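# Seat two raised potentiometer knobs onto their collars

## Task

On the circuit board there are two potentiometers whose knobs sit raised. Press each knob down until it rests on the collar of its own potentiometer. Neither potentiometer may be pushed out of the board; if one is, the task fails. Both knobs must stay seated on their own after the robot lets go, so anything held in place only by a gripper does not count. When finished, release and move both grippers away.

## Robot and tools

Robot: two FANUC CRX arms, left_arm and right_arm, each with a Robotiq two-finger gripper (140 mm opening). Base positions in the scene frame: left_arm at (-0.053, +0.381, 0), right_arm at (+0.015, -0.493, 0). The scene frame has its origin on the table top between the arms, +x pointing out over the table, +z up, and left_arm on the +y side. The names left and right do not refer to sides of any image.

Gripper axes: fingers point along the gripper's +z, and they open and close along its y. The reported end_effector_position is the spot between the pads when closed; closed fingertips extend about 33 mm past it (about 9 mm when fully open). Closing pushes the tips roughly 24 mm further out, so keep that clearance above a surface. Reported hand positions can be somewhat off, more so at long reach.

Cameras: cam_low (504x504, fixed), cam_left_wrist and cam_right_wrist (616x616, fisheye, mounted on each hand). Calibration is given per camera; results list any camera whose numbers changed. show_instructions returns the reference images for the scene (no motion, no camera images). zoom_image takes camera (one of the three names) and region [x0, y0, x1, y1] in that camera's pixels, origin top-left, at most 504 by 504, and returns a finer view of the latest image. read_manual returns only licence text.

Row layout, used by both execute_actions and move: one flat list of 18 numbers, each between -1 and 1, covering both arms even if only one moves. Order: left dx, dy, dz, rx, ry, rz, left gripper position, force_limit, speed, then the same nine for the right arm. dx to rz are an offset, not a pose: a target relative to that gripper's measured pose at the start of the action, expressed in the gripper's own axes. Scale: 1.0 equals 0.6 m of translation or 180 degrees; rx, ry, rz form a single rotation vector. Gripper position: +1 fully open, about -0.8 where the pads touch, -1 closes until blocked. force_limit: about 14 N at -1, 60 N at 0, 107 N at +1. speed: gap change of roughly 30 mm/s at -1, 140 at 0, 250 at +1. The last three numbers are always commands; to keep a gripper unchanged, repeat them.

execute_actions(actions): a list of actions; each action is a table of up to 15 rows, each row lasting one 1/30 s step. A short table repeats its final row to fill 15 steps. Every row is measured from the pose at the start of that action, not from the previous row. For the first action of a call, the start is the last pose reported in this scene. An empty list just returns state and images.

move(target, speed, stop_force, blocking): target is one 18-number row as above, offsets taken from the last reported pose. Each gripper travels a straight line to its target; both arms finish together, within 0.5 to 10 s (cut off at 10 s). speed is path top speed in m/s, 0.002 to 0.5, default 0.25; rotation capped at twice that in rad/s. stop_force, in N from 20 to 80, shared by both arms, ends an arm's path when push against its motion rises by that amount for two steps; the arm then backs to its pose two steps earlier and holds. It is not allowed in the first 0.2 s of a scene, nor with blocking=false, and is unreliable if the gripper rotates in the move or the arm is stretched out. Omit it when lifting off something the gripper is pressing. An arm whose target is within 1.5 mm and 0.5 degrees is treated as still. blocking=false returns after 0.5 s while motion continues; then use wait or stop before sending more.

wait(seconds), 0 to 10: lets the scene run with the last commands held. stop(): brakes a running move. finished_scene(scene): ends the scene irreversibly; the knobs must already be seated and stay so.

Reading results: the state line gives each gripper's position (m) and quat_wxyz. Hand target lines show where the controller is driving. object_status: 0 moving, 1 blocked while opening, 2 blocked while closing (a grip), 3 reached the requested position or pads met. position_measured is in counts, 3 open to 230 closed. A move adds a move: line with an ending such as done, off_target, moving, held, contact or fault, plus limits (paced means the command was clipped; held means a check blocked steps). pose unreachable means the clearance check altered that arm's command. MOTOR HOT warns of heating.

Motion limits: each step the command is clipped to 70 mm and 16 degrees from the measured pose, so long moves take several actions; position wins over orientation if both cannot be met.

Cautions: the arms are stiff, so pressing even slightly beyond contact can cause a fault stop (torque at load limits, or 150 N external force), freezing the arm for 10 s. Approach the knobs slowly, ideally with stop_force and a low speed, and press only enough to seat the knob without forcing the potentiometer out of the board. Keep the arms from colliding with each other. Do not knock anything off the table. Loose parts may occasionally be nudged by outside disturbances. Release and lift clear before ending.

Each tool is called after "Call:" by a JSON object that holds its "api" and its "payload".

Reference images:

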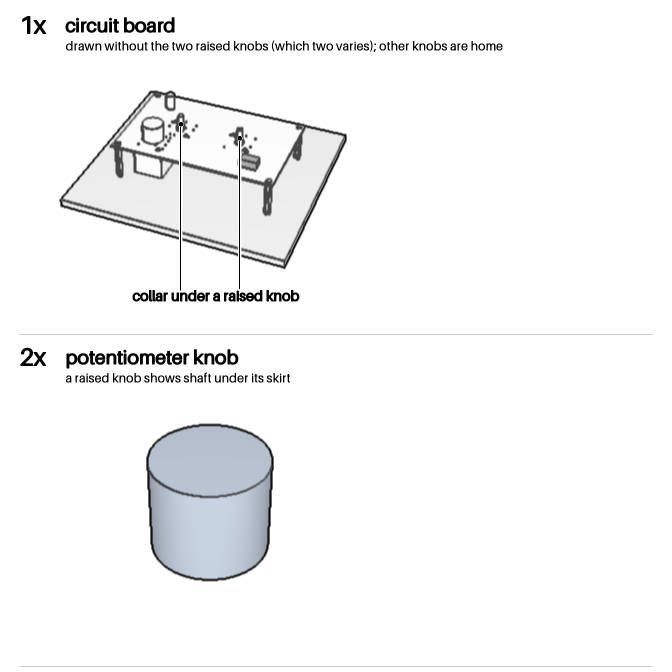

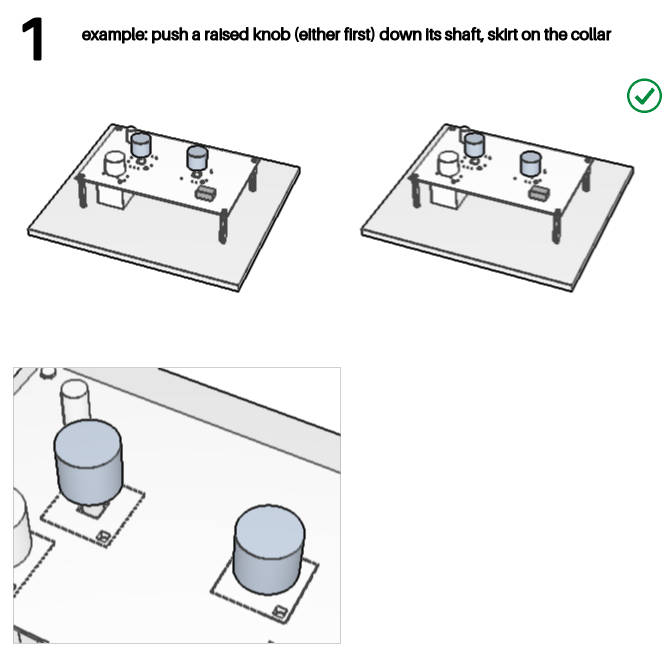

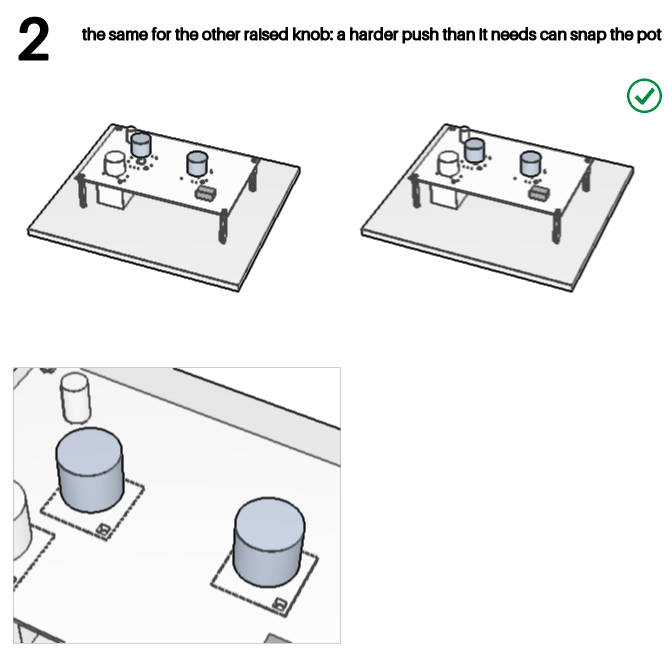

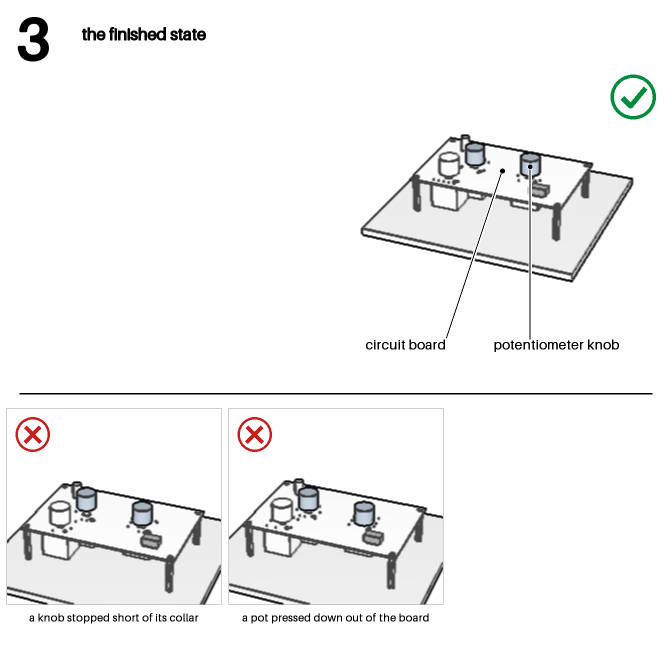

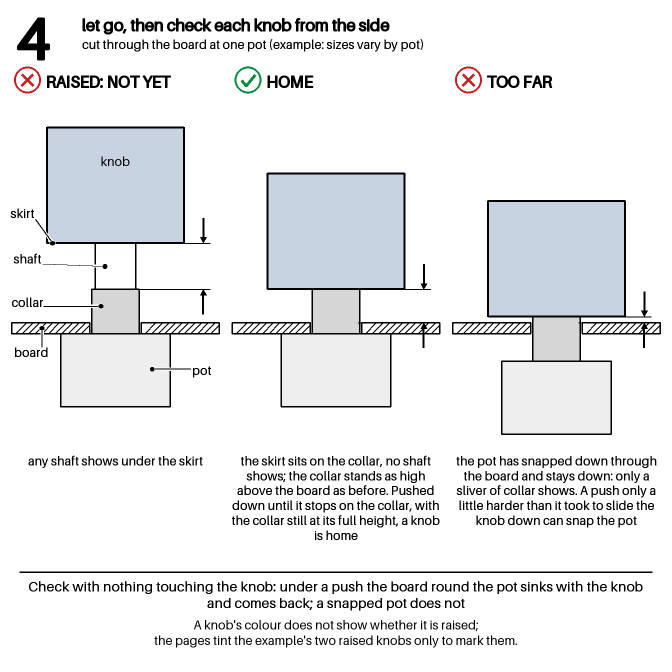

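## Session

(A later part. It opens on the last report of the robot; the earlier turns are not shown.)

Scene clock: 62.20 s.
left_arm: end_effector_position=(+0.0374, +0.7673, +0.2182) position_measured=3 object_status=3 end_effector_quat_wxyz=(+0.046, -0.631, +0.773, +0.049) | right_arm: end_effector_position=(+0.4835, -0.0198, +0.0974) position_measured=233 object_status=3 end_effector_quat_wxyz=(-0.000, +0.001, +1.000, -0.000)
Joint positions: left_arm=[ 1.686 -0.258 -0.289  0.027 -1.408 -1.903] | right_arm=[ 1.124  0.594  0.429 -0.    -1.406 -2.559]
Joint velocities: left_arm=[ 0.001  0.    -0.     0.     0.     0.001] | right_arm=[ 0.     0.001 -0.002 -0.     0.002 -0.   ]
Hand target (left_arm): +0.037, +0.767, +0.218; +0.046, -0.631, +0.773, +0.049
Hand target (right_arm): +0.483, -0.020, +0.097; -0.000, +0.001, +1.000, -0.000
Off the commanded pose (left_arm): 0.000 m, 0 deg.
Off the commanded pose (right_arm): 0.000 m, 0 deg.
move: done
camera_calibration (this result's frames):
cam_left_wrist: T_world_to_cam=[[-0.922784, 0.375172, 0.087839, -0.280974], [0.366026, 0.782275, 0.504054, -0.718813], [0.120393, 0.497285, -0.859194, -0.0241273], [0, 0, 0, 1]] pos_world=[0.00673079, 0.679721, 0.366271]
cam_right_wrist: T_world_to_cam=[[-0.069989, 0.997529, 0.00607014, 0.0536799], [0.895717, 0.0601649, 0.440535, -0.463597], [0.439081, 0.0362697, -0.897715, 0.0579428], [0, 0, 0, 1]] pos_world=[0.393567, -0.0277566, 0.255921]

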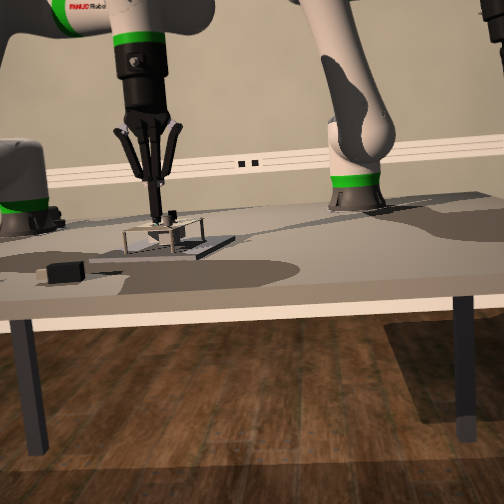

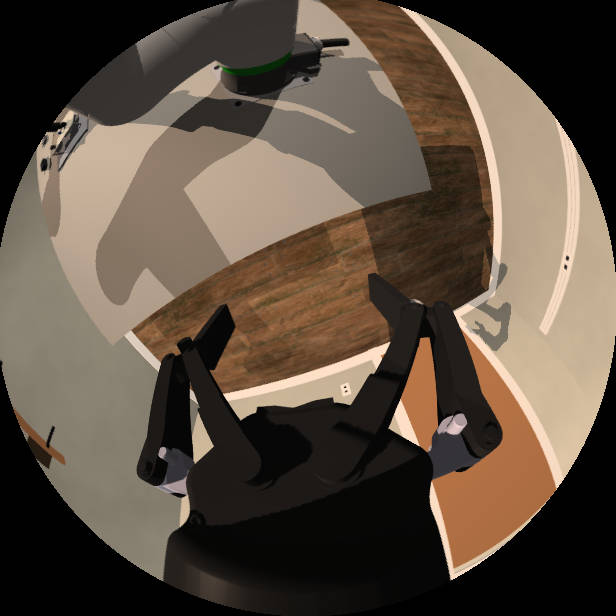

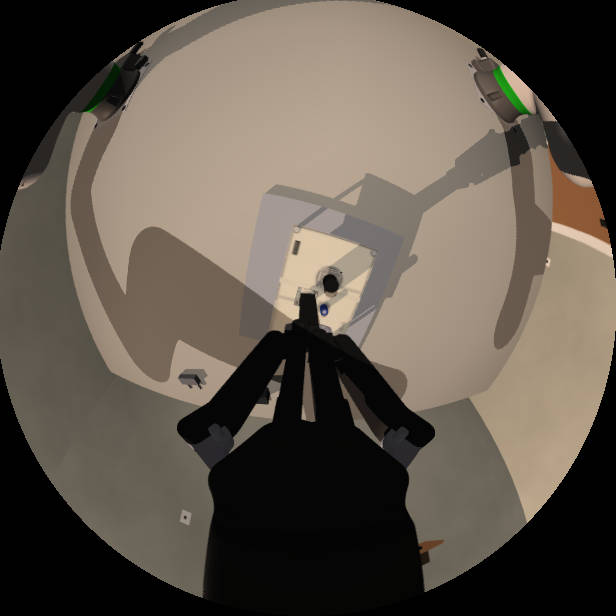

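Call:
{"api": "move", "payload": {"target": [0,0,0,0,0,0,1,0,0,0,0,0.0055,0,0,0,-1,0,0], "speed": 0.004}}

Call:
{"api": "move", "payload": {"target": [0,0,0,0,0,0,1,0,0,0,0,-0.01,0,0,0,-1,0,0]}}

Call:
{"api": "zoom_image", "payload": {"camera": "cam_low", "region": [140,190,190,235]}}

Scene clock: 68.03 s.
left_arm: end_effector_position=(+0.0374, +0.7673, +0.2182) position_measured=3 object_status=3 end_effector_quat_wxyz=(+0.046, -0.631, +0.773, +0.049) | right_arm: end_effector_position=(+0.4835, -0.0198, +0.0942) position_measured=233 object_status=3 end_effector_quat_wxyz=(-0.000, +0.001, +1.000, -0.000)
Joint positions: left_arm=[ 1.686 -0.258 -0.289  0.027 -1.408 -1.903] | right_arm=[ 1.124  0.595  0.423 -0.    -1.399 -2.56 ]
Joint velocities: left_arm=[ 0.    -0.    -0.     0.001 -0.001 -0.   ] | right_arm=[ 0.001  0.    -0.001 -0.     0.001  0.   ]
Hand target (left_arm): +0.037, +0.767, +0.218; +0.046, -0.631, +0.773, +0.049
Hand target (right_arm): +0.483, -0.020, +0.094; -0.000, +0.001, +1.000, -0.000
Off the commanded pose (left_arm): 0.000 m, 0 deg.
Off the commanded pose (right_arm): 0.000 m, 0 deg.
move: done
camera_calibration (this result's frames):
cam_left_wrist: T_world_to_cam=[[-0.922784, 0.375172, 0.0878388, -0.280974], [0.366026, 0.782275, 0.504054, -0.718813], [0.120393, 0.497285, -0.859194, -0.0241273], [0, 0, 0, 1]] pos_world=[0.00673082, 0.679721, 0.366271]
cam_right_wrist: T_world_to_cam=[[-0.0698982, 0.997536, 0.0060812, 0.0536651], [0.895731, 0.0600792, 0.440518, -0.462164], [0.439067, 0.0362386, -0.897723, 0.0550217], [0, 0, 0, 1]] pos_world=[0.393568, -0.0277603, 0.25266]

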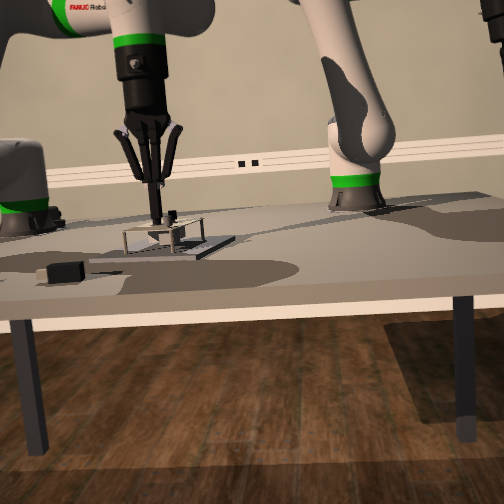

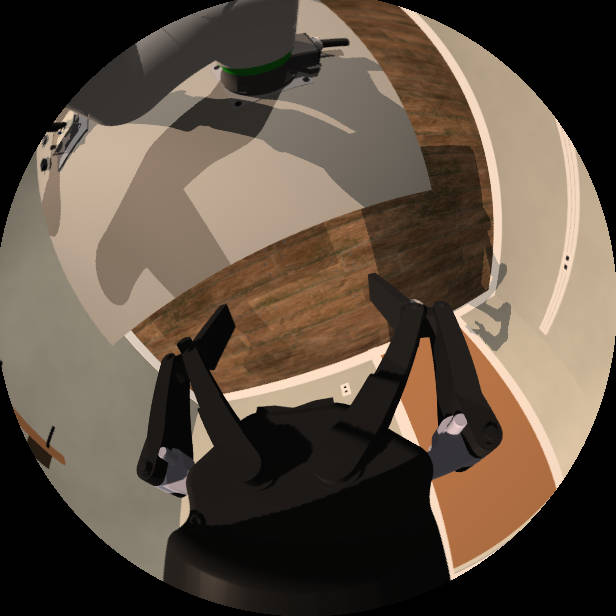

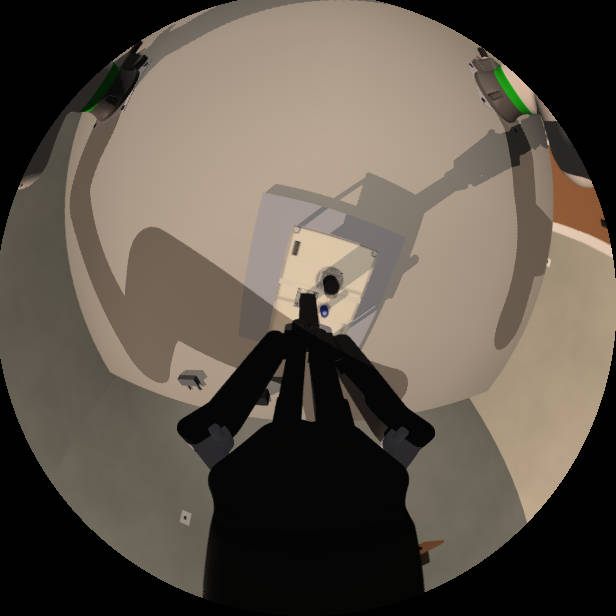

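Scene clock: 68.73 s.
left_arm: end_effector_position=(+0.0374, +0.7673, +0.2182) position_measured=3 object_status=3 end_effector_quat_wxyz=(+0.046, -0.631, +0.773, +0.049) | right_arm: end_effector_position=(+0.4835, -0.0198, +0.1001) position_measured=233 object_status=3 end_effector_quat_wxyz=(-0.000, +0.001, +1.000, -0.000)
Joint positions: left_arm=[ 1.686 -0.258 -0.289  0.027 -1.408 -1.903] | right_arm=[ 1.124  0.593  0.433 -0.    -1.411 -2.56 ]
Joint velocities: left_arm=[-0.     0.     0.001 -0.    -0.     0.   ] | right_arm=[-0.001 -0.001  0.002 -0.    -0.002  0.   ]
Hand target (left_arm): +0.037, +0.767, +0.218; +0.046, -0.631, +0.773, +0.049
Hand target (right_arm): +0.483, -0.020, +0.100; -0.000, +0.001, +1.000, -0.000
Off the commanded pose (left_arm): 0.000 m, 0 deg.
Off the commanded pose (right_arm): 0.000 m, 0 deg.
move: done
camera_calibration (this result's frames):
cam_left_wrist: T_world_to_cam=[[-0.922784, 0.375171, 0.0878386, -0.280973], [0.366026, 0.782275, 0.504054, -0.718813], [0.120393, 0.497285, -0.859194, -0.0241273], [0, 0, 0, 1]] pos_world=[0.00673091, 0.679721, 0.366271]
cam_right_wrist: T_world_to_cam=[[-0.0698995, 0.997536, 0.00607447, 0.0536244], [0.895733, 0.0600835, 0.440513, -0.464776], [0.439063, 0.0362328, -0.897725, 0.060334], [0, 0, 0, 1]] pos_world=[0.393573, -0.027753, 0.258578]

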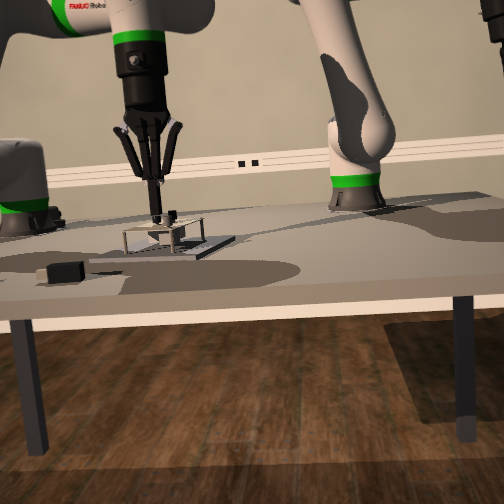

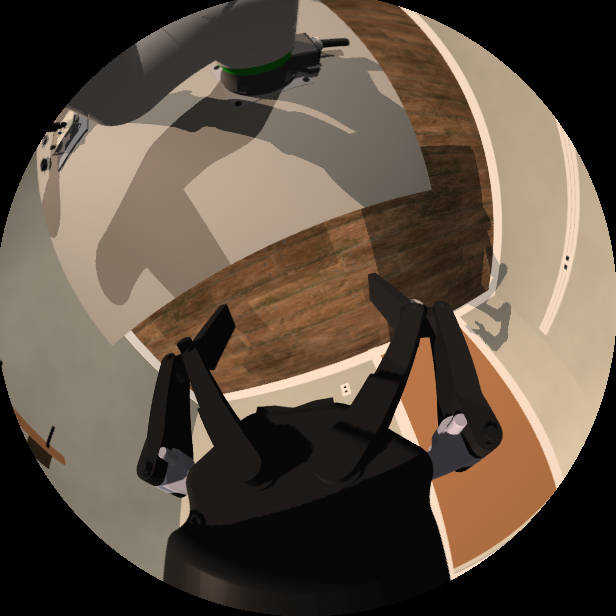

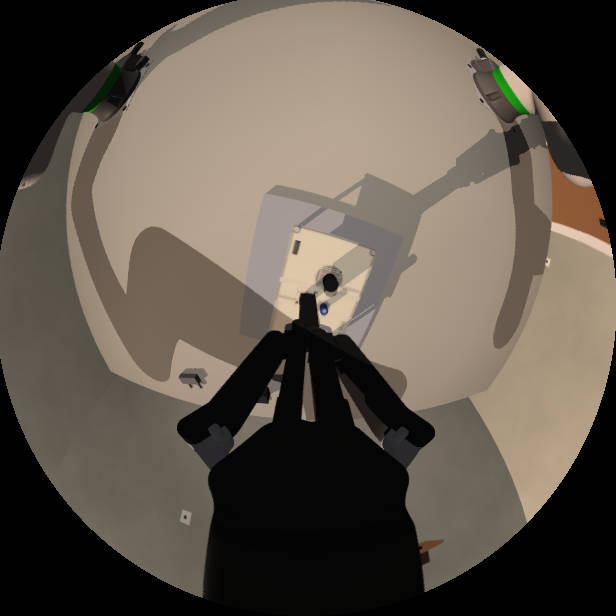

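Region (140, 190, 190, 235) of cam_low's 504x504 image, scaled by 10.080, with more detail than that image has; it fills the top 454 rows of this view, and the rest is white.

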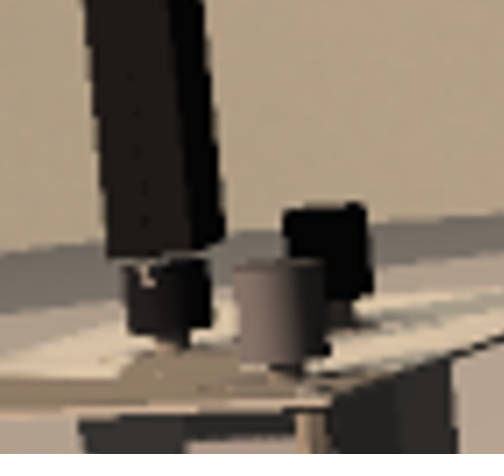

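Call:
{"api": "move", "payload": {"target": [0,0,0,0,0,0,1,0,0,0,0,0.0108,0,0,0,-1,0,0], "speed": 0.005}}

Call:
{"api": "wait", "payload": {"seconds": 1}}

Call:
{"api": "move", "payload": {"target": [0,0,0,0,0,0,1,0,0,0,0,-0.2,0,0,0,-1,0,0]}}

Call:
{"api": "zoom_image", "payload": {"camera": "cam_low", "region": [140,190,190,235]}}

Scene clock: 77.30 s.
left_arm: end_effector_position=(+0.0374, +0.7673, +0.2182) position_measured=3 object_status=3 end_effector_quat_wxyz=(+0.046, -0.631, +0.773, +0.049) | right_arm: end_effector_position=(+0.4835, -0.0198, +0.0937) position_measured=233 object_status=3 end_effector_quat_wxyz=(-0.000, +0.001, +1.000, -0.000)
Joint positions: left_arm=[ 1.686 -0.258 -0.289  0.027 -1.408 -1.903] | right_arm=[ 1.124  0.596  0.422 -0.    -1.398 -2.56 ]
Joint velocities: left_arm=[ 0.    -0.     0.     0.    -0.003 -0.001] | right_arm=[ 0.001  0.001 -0.002 -0.     0.002  0.   ]
Hand target (left_arm): +0.037, +0.767, +0.218; +0.046, -0.631, +0.773, +0.049
Hand target (right_arm): +0.483, -0.020, +0.094; -0.000, +0.001, +1.000, -0.000
Off the commanded pose (left_arm): 0.000 m, 0 deg.
Off the commanded pose (right_arm): 0.000 m, 0 deg.
move: done
camera_calibration (this result's frames):
cam_left_wrist: T_world_to_cam=[[-0.922784, 0.375172, 0.087839, -0.280974], [0.366026, 0.782275, 0.504054, -0.718813], [0.120393, 0.497285, -0.859194, -0.0241273], [0, 0, 0, 1]] pos_world=[0.00673081, 0.679721, 0.366271]
cam_right_wrist: T_world_to_cam=[[-0.0699186, 0.997534, 0.0060906, 0.0536645], [0.895737, 0.0600939, 0.440505, -0.461925], [0.439052, 0.0362551, -0.89773, 0.05458], [0, 0, 0, 1]] pos_world=[0.393552, -0.0277521, 0.252151]

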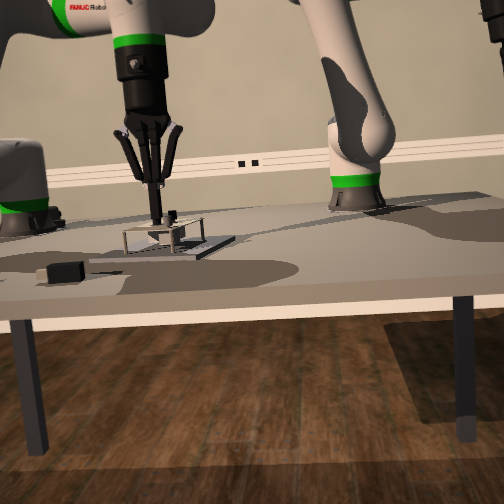

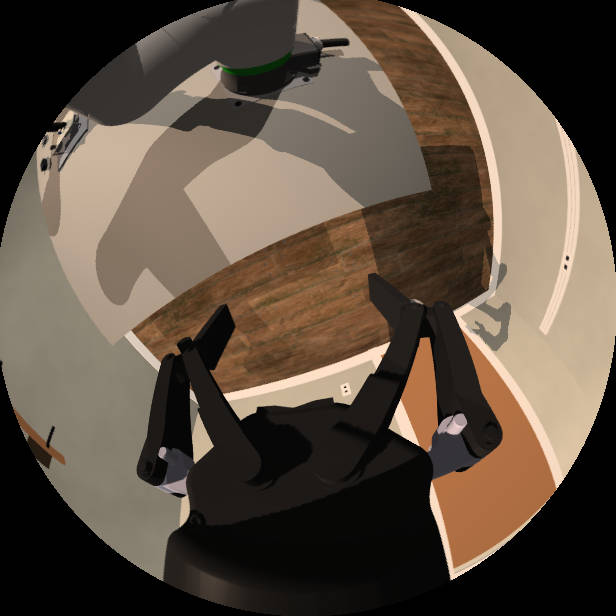

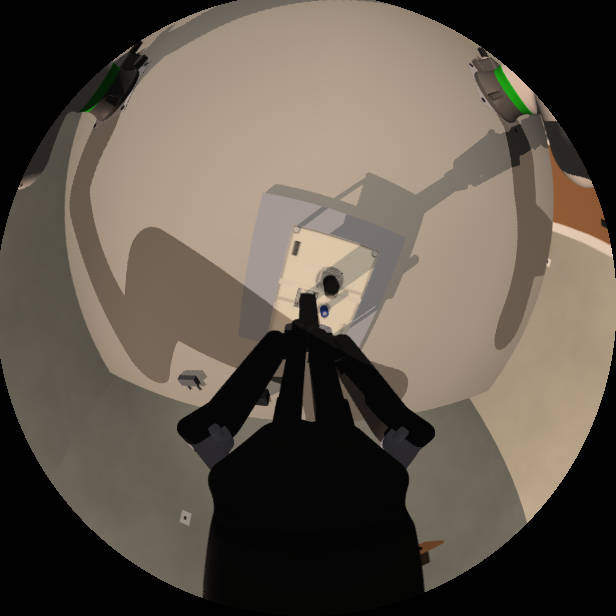

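Scene clock: 78.30 s.
left_arm: end_effector_position=(+0.0374, +0.7673, +0.2182) position_measured=3 object_status=3 end_effector_quat_wxyz=(+0.046, -0.631, +0.773, +0.049) | right_arm: end_effector_position=(+0.4835, -0.0198, +0.0936) position_measured=233 object_status=3 end_effector_quat_wxyz=(-0.000, +0.001, +1.000, -0.000)
Joint positions: left_arm=[ 1.686 -0.258 -0.289  0.027 -1.408 -1.903] | right_arm=[ 1.124  0.596  0.422 -0.    -1.398 -2.56 ]
Joint velocities: left_arm=[ 0.    -0.     0.    -0.    -0.001  0.   ] | right_arm=[-0.     0.001 -0.001  0.     0.    -0.   ]
Hand target (left_arm): +0.037, +0.767, +0.218; +0.046, -0.631, +0.773, +0.049
Hand target (right_arm): +0.483, -0.020, +0.094; -0.000, +0.001, +1.000, -0.000
Off the commanded pose (left_arm): 0.000 m, 0 deg.
Off the commanded pose (right_arm): 0.000 m, 0 deg.
wait: 1.00 s; at rest by 0.17 s
camera_calibration (this result's frames):
cam_left_wrist: T_world_to_cam=[[-0.922784, 0.375172, 0.0878384, -0.280974], [0.366026, 0.782275, 0.504054, -0.718813], [0.120393, 0.497284, -0.859194, -0.0241272], [0, 0, 0, 1]] pos_world=[0.00673091, 0.679721, 0.366271]
cam_right_wrist: T_world_to_cam=[[-0.0698693, 0.997538, 0.0060853, 0.0536683], [0.895741, 0.0600521, 0.440501, -0.461921], [0.439051, 0.0362284, -0.897732, 0.0545215], [0, 0, 0, 1]] pos_world=[0.393574, -0.027772, 0.252096]

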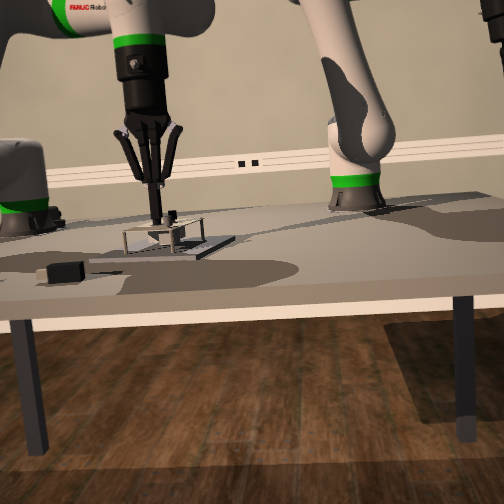

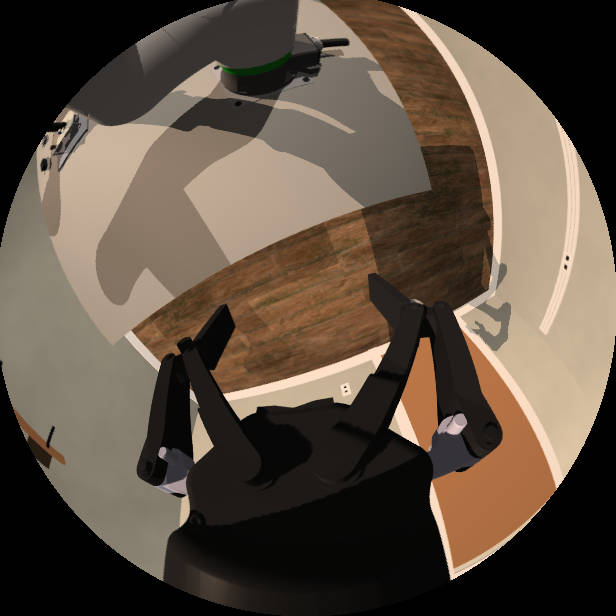

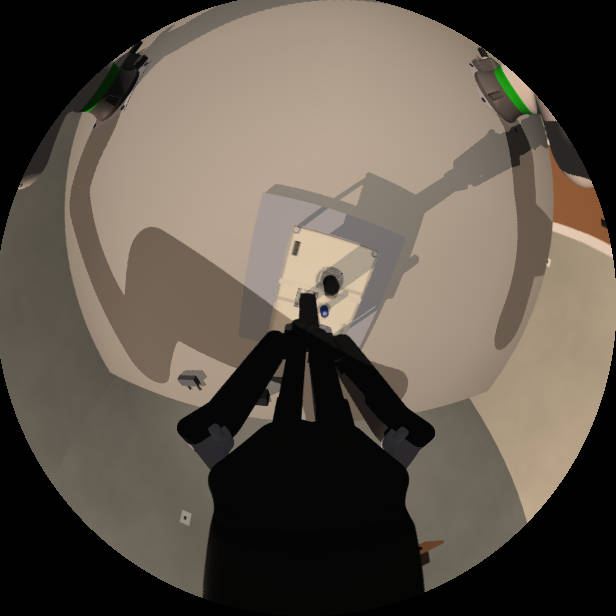

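Scene clock: 79.33 s.
left_arm: end_effector_position=(+0.0374, +0.7673, +0.2182) position_measured=3 object_status=3 end_effector_quat_wxyz=(+0.046, -0.631, +0.773, +0.049) | right_arm: end_effector_position=(+0.4834, -0.0194, +0.2135) position_measured=233 object_status=3 end_effector_quat_wxyz=(-0.000, +0.001, +1.000, -0.000)
Joint positions: left_arm=[ 1.686 -0.258 -0.289  0.027 -1.408 -1.903] | right_arm=[ 1.125  0.583  0.683 -0.    -1.671 -2.56 ]
Joint velocities: left_arm=[ 0.     0.    -0.    -0.    -0.002 -0.   ] | right_arm=[ 0.001  0.004  0.008 -0.001 -0.007  0.003]
Hand target (left_arm): +0.037, +0.767, +0.218; +0.046, -0.631, +0.773, +0.049
Hand target (right_arm): +0.483, -0.019, +0.214; -0.000, +0.000, +1.000, -0.000
Off the commanded pose (left_arm): 0.000 m, 0 deg.
Off the commanded pose (right_arm): 0.000 m, 0 deg.
move: done
camera_calibration (this result's frames):
cam_left_wrist: T_world_to_cam=[[-0.922784, 0.375172, 0.0878385, -0.280974], [0.366026, 0.782275, 0.504054, -0.718813], [0.120393, 0.497284, -0.859194, -0.0241272], [0, 0, 0, 1]] pos_world=[0.0067309, 0.679721, 0.366271]
cam_right_wrist: T_world_to_cam=[[-0.0704212, 0.997498, 0.00618883, 0.0527535], [0.895654, 0.0604975, 0.440618, -0.514631], [0.439141, 0.0365719, -0.897673, 0.162137], [0, 0, 0, 1]] pos_world=[0.393445, -0.0274174, 0.371975]

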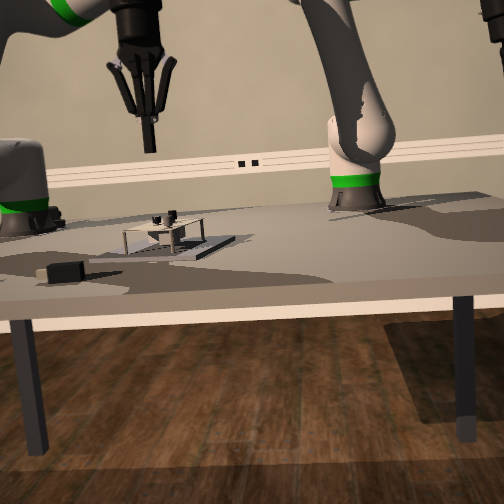

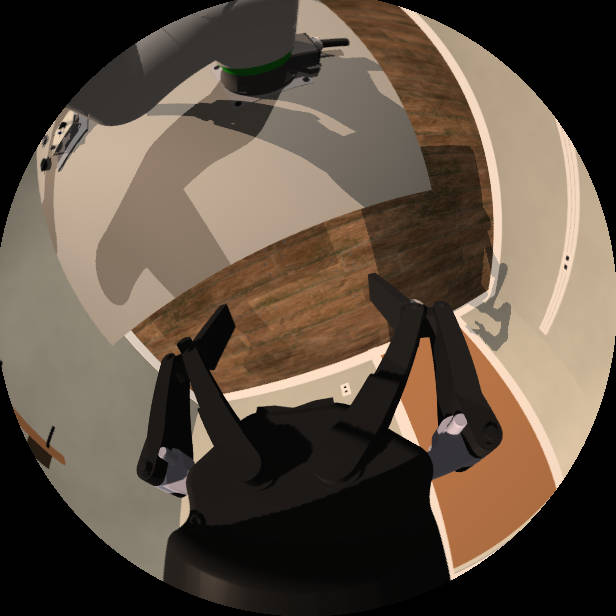

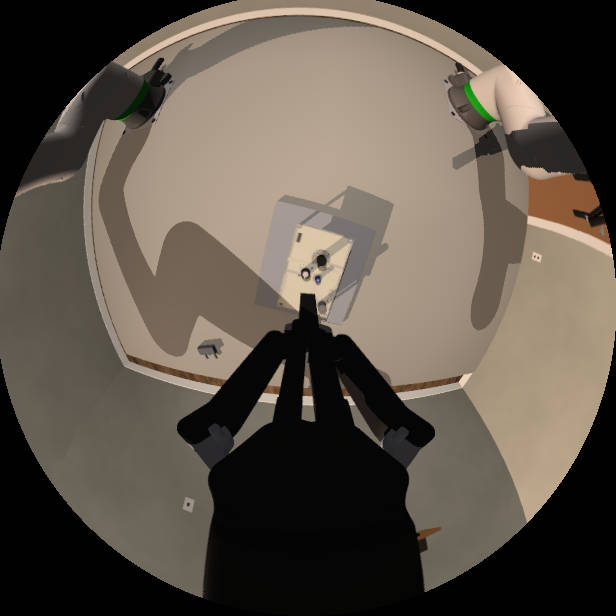

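Region (140, 190, 190, 235) of cam_low's 504x504 image, scaled by 10.080, with more detail than that image has; it fills the top 454 rows of this view, and the rest is white.

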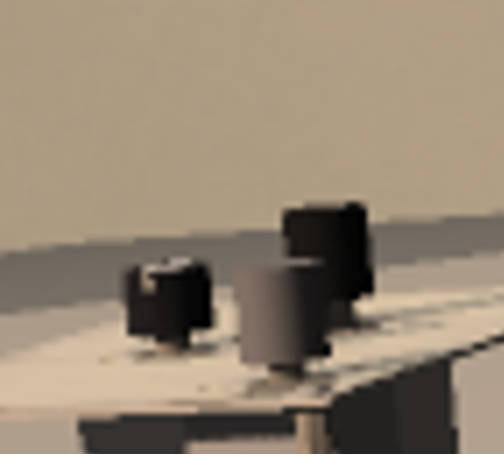

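Call:
{"api": "finished_scene", "payload": {"scene": 1}}

The scene is finished: the task was done.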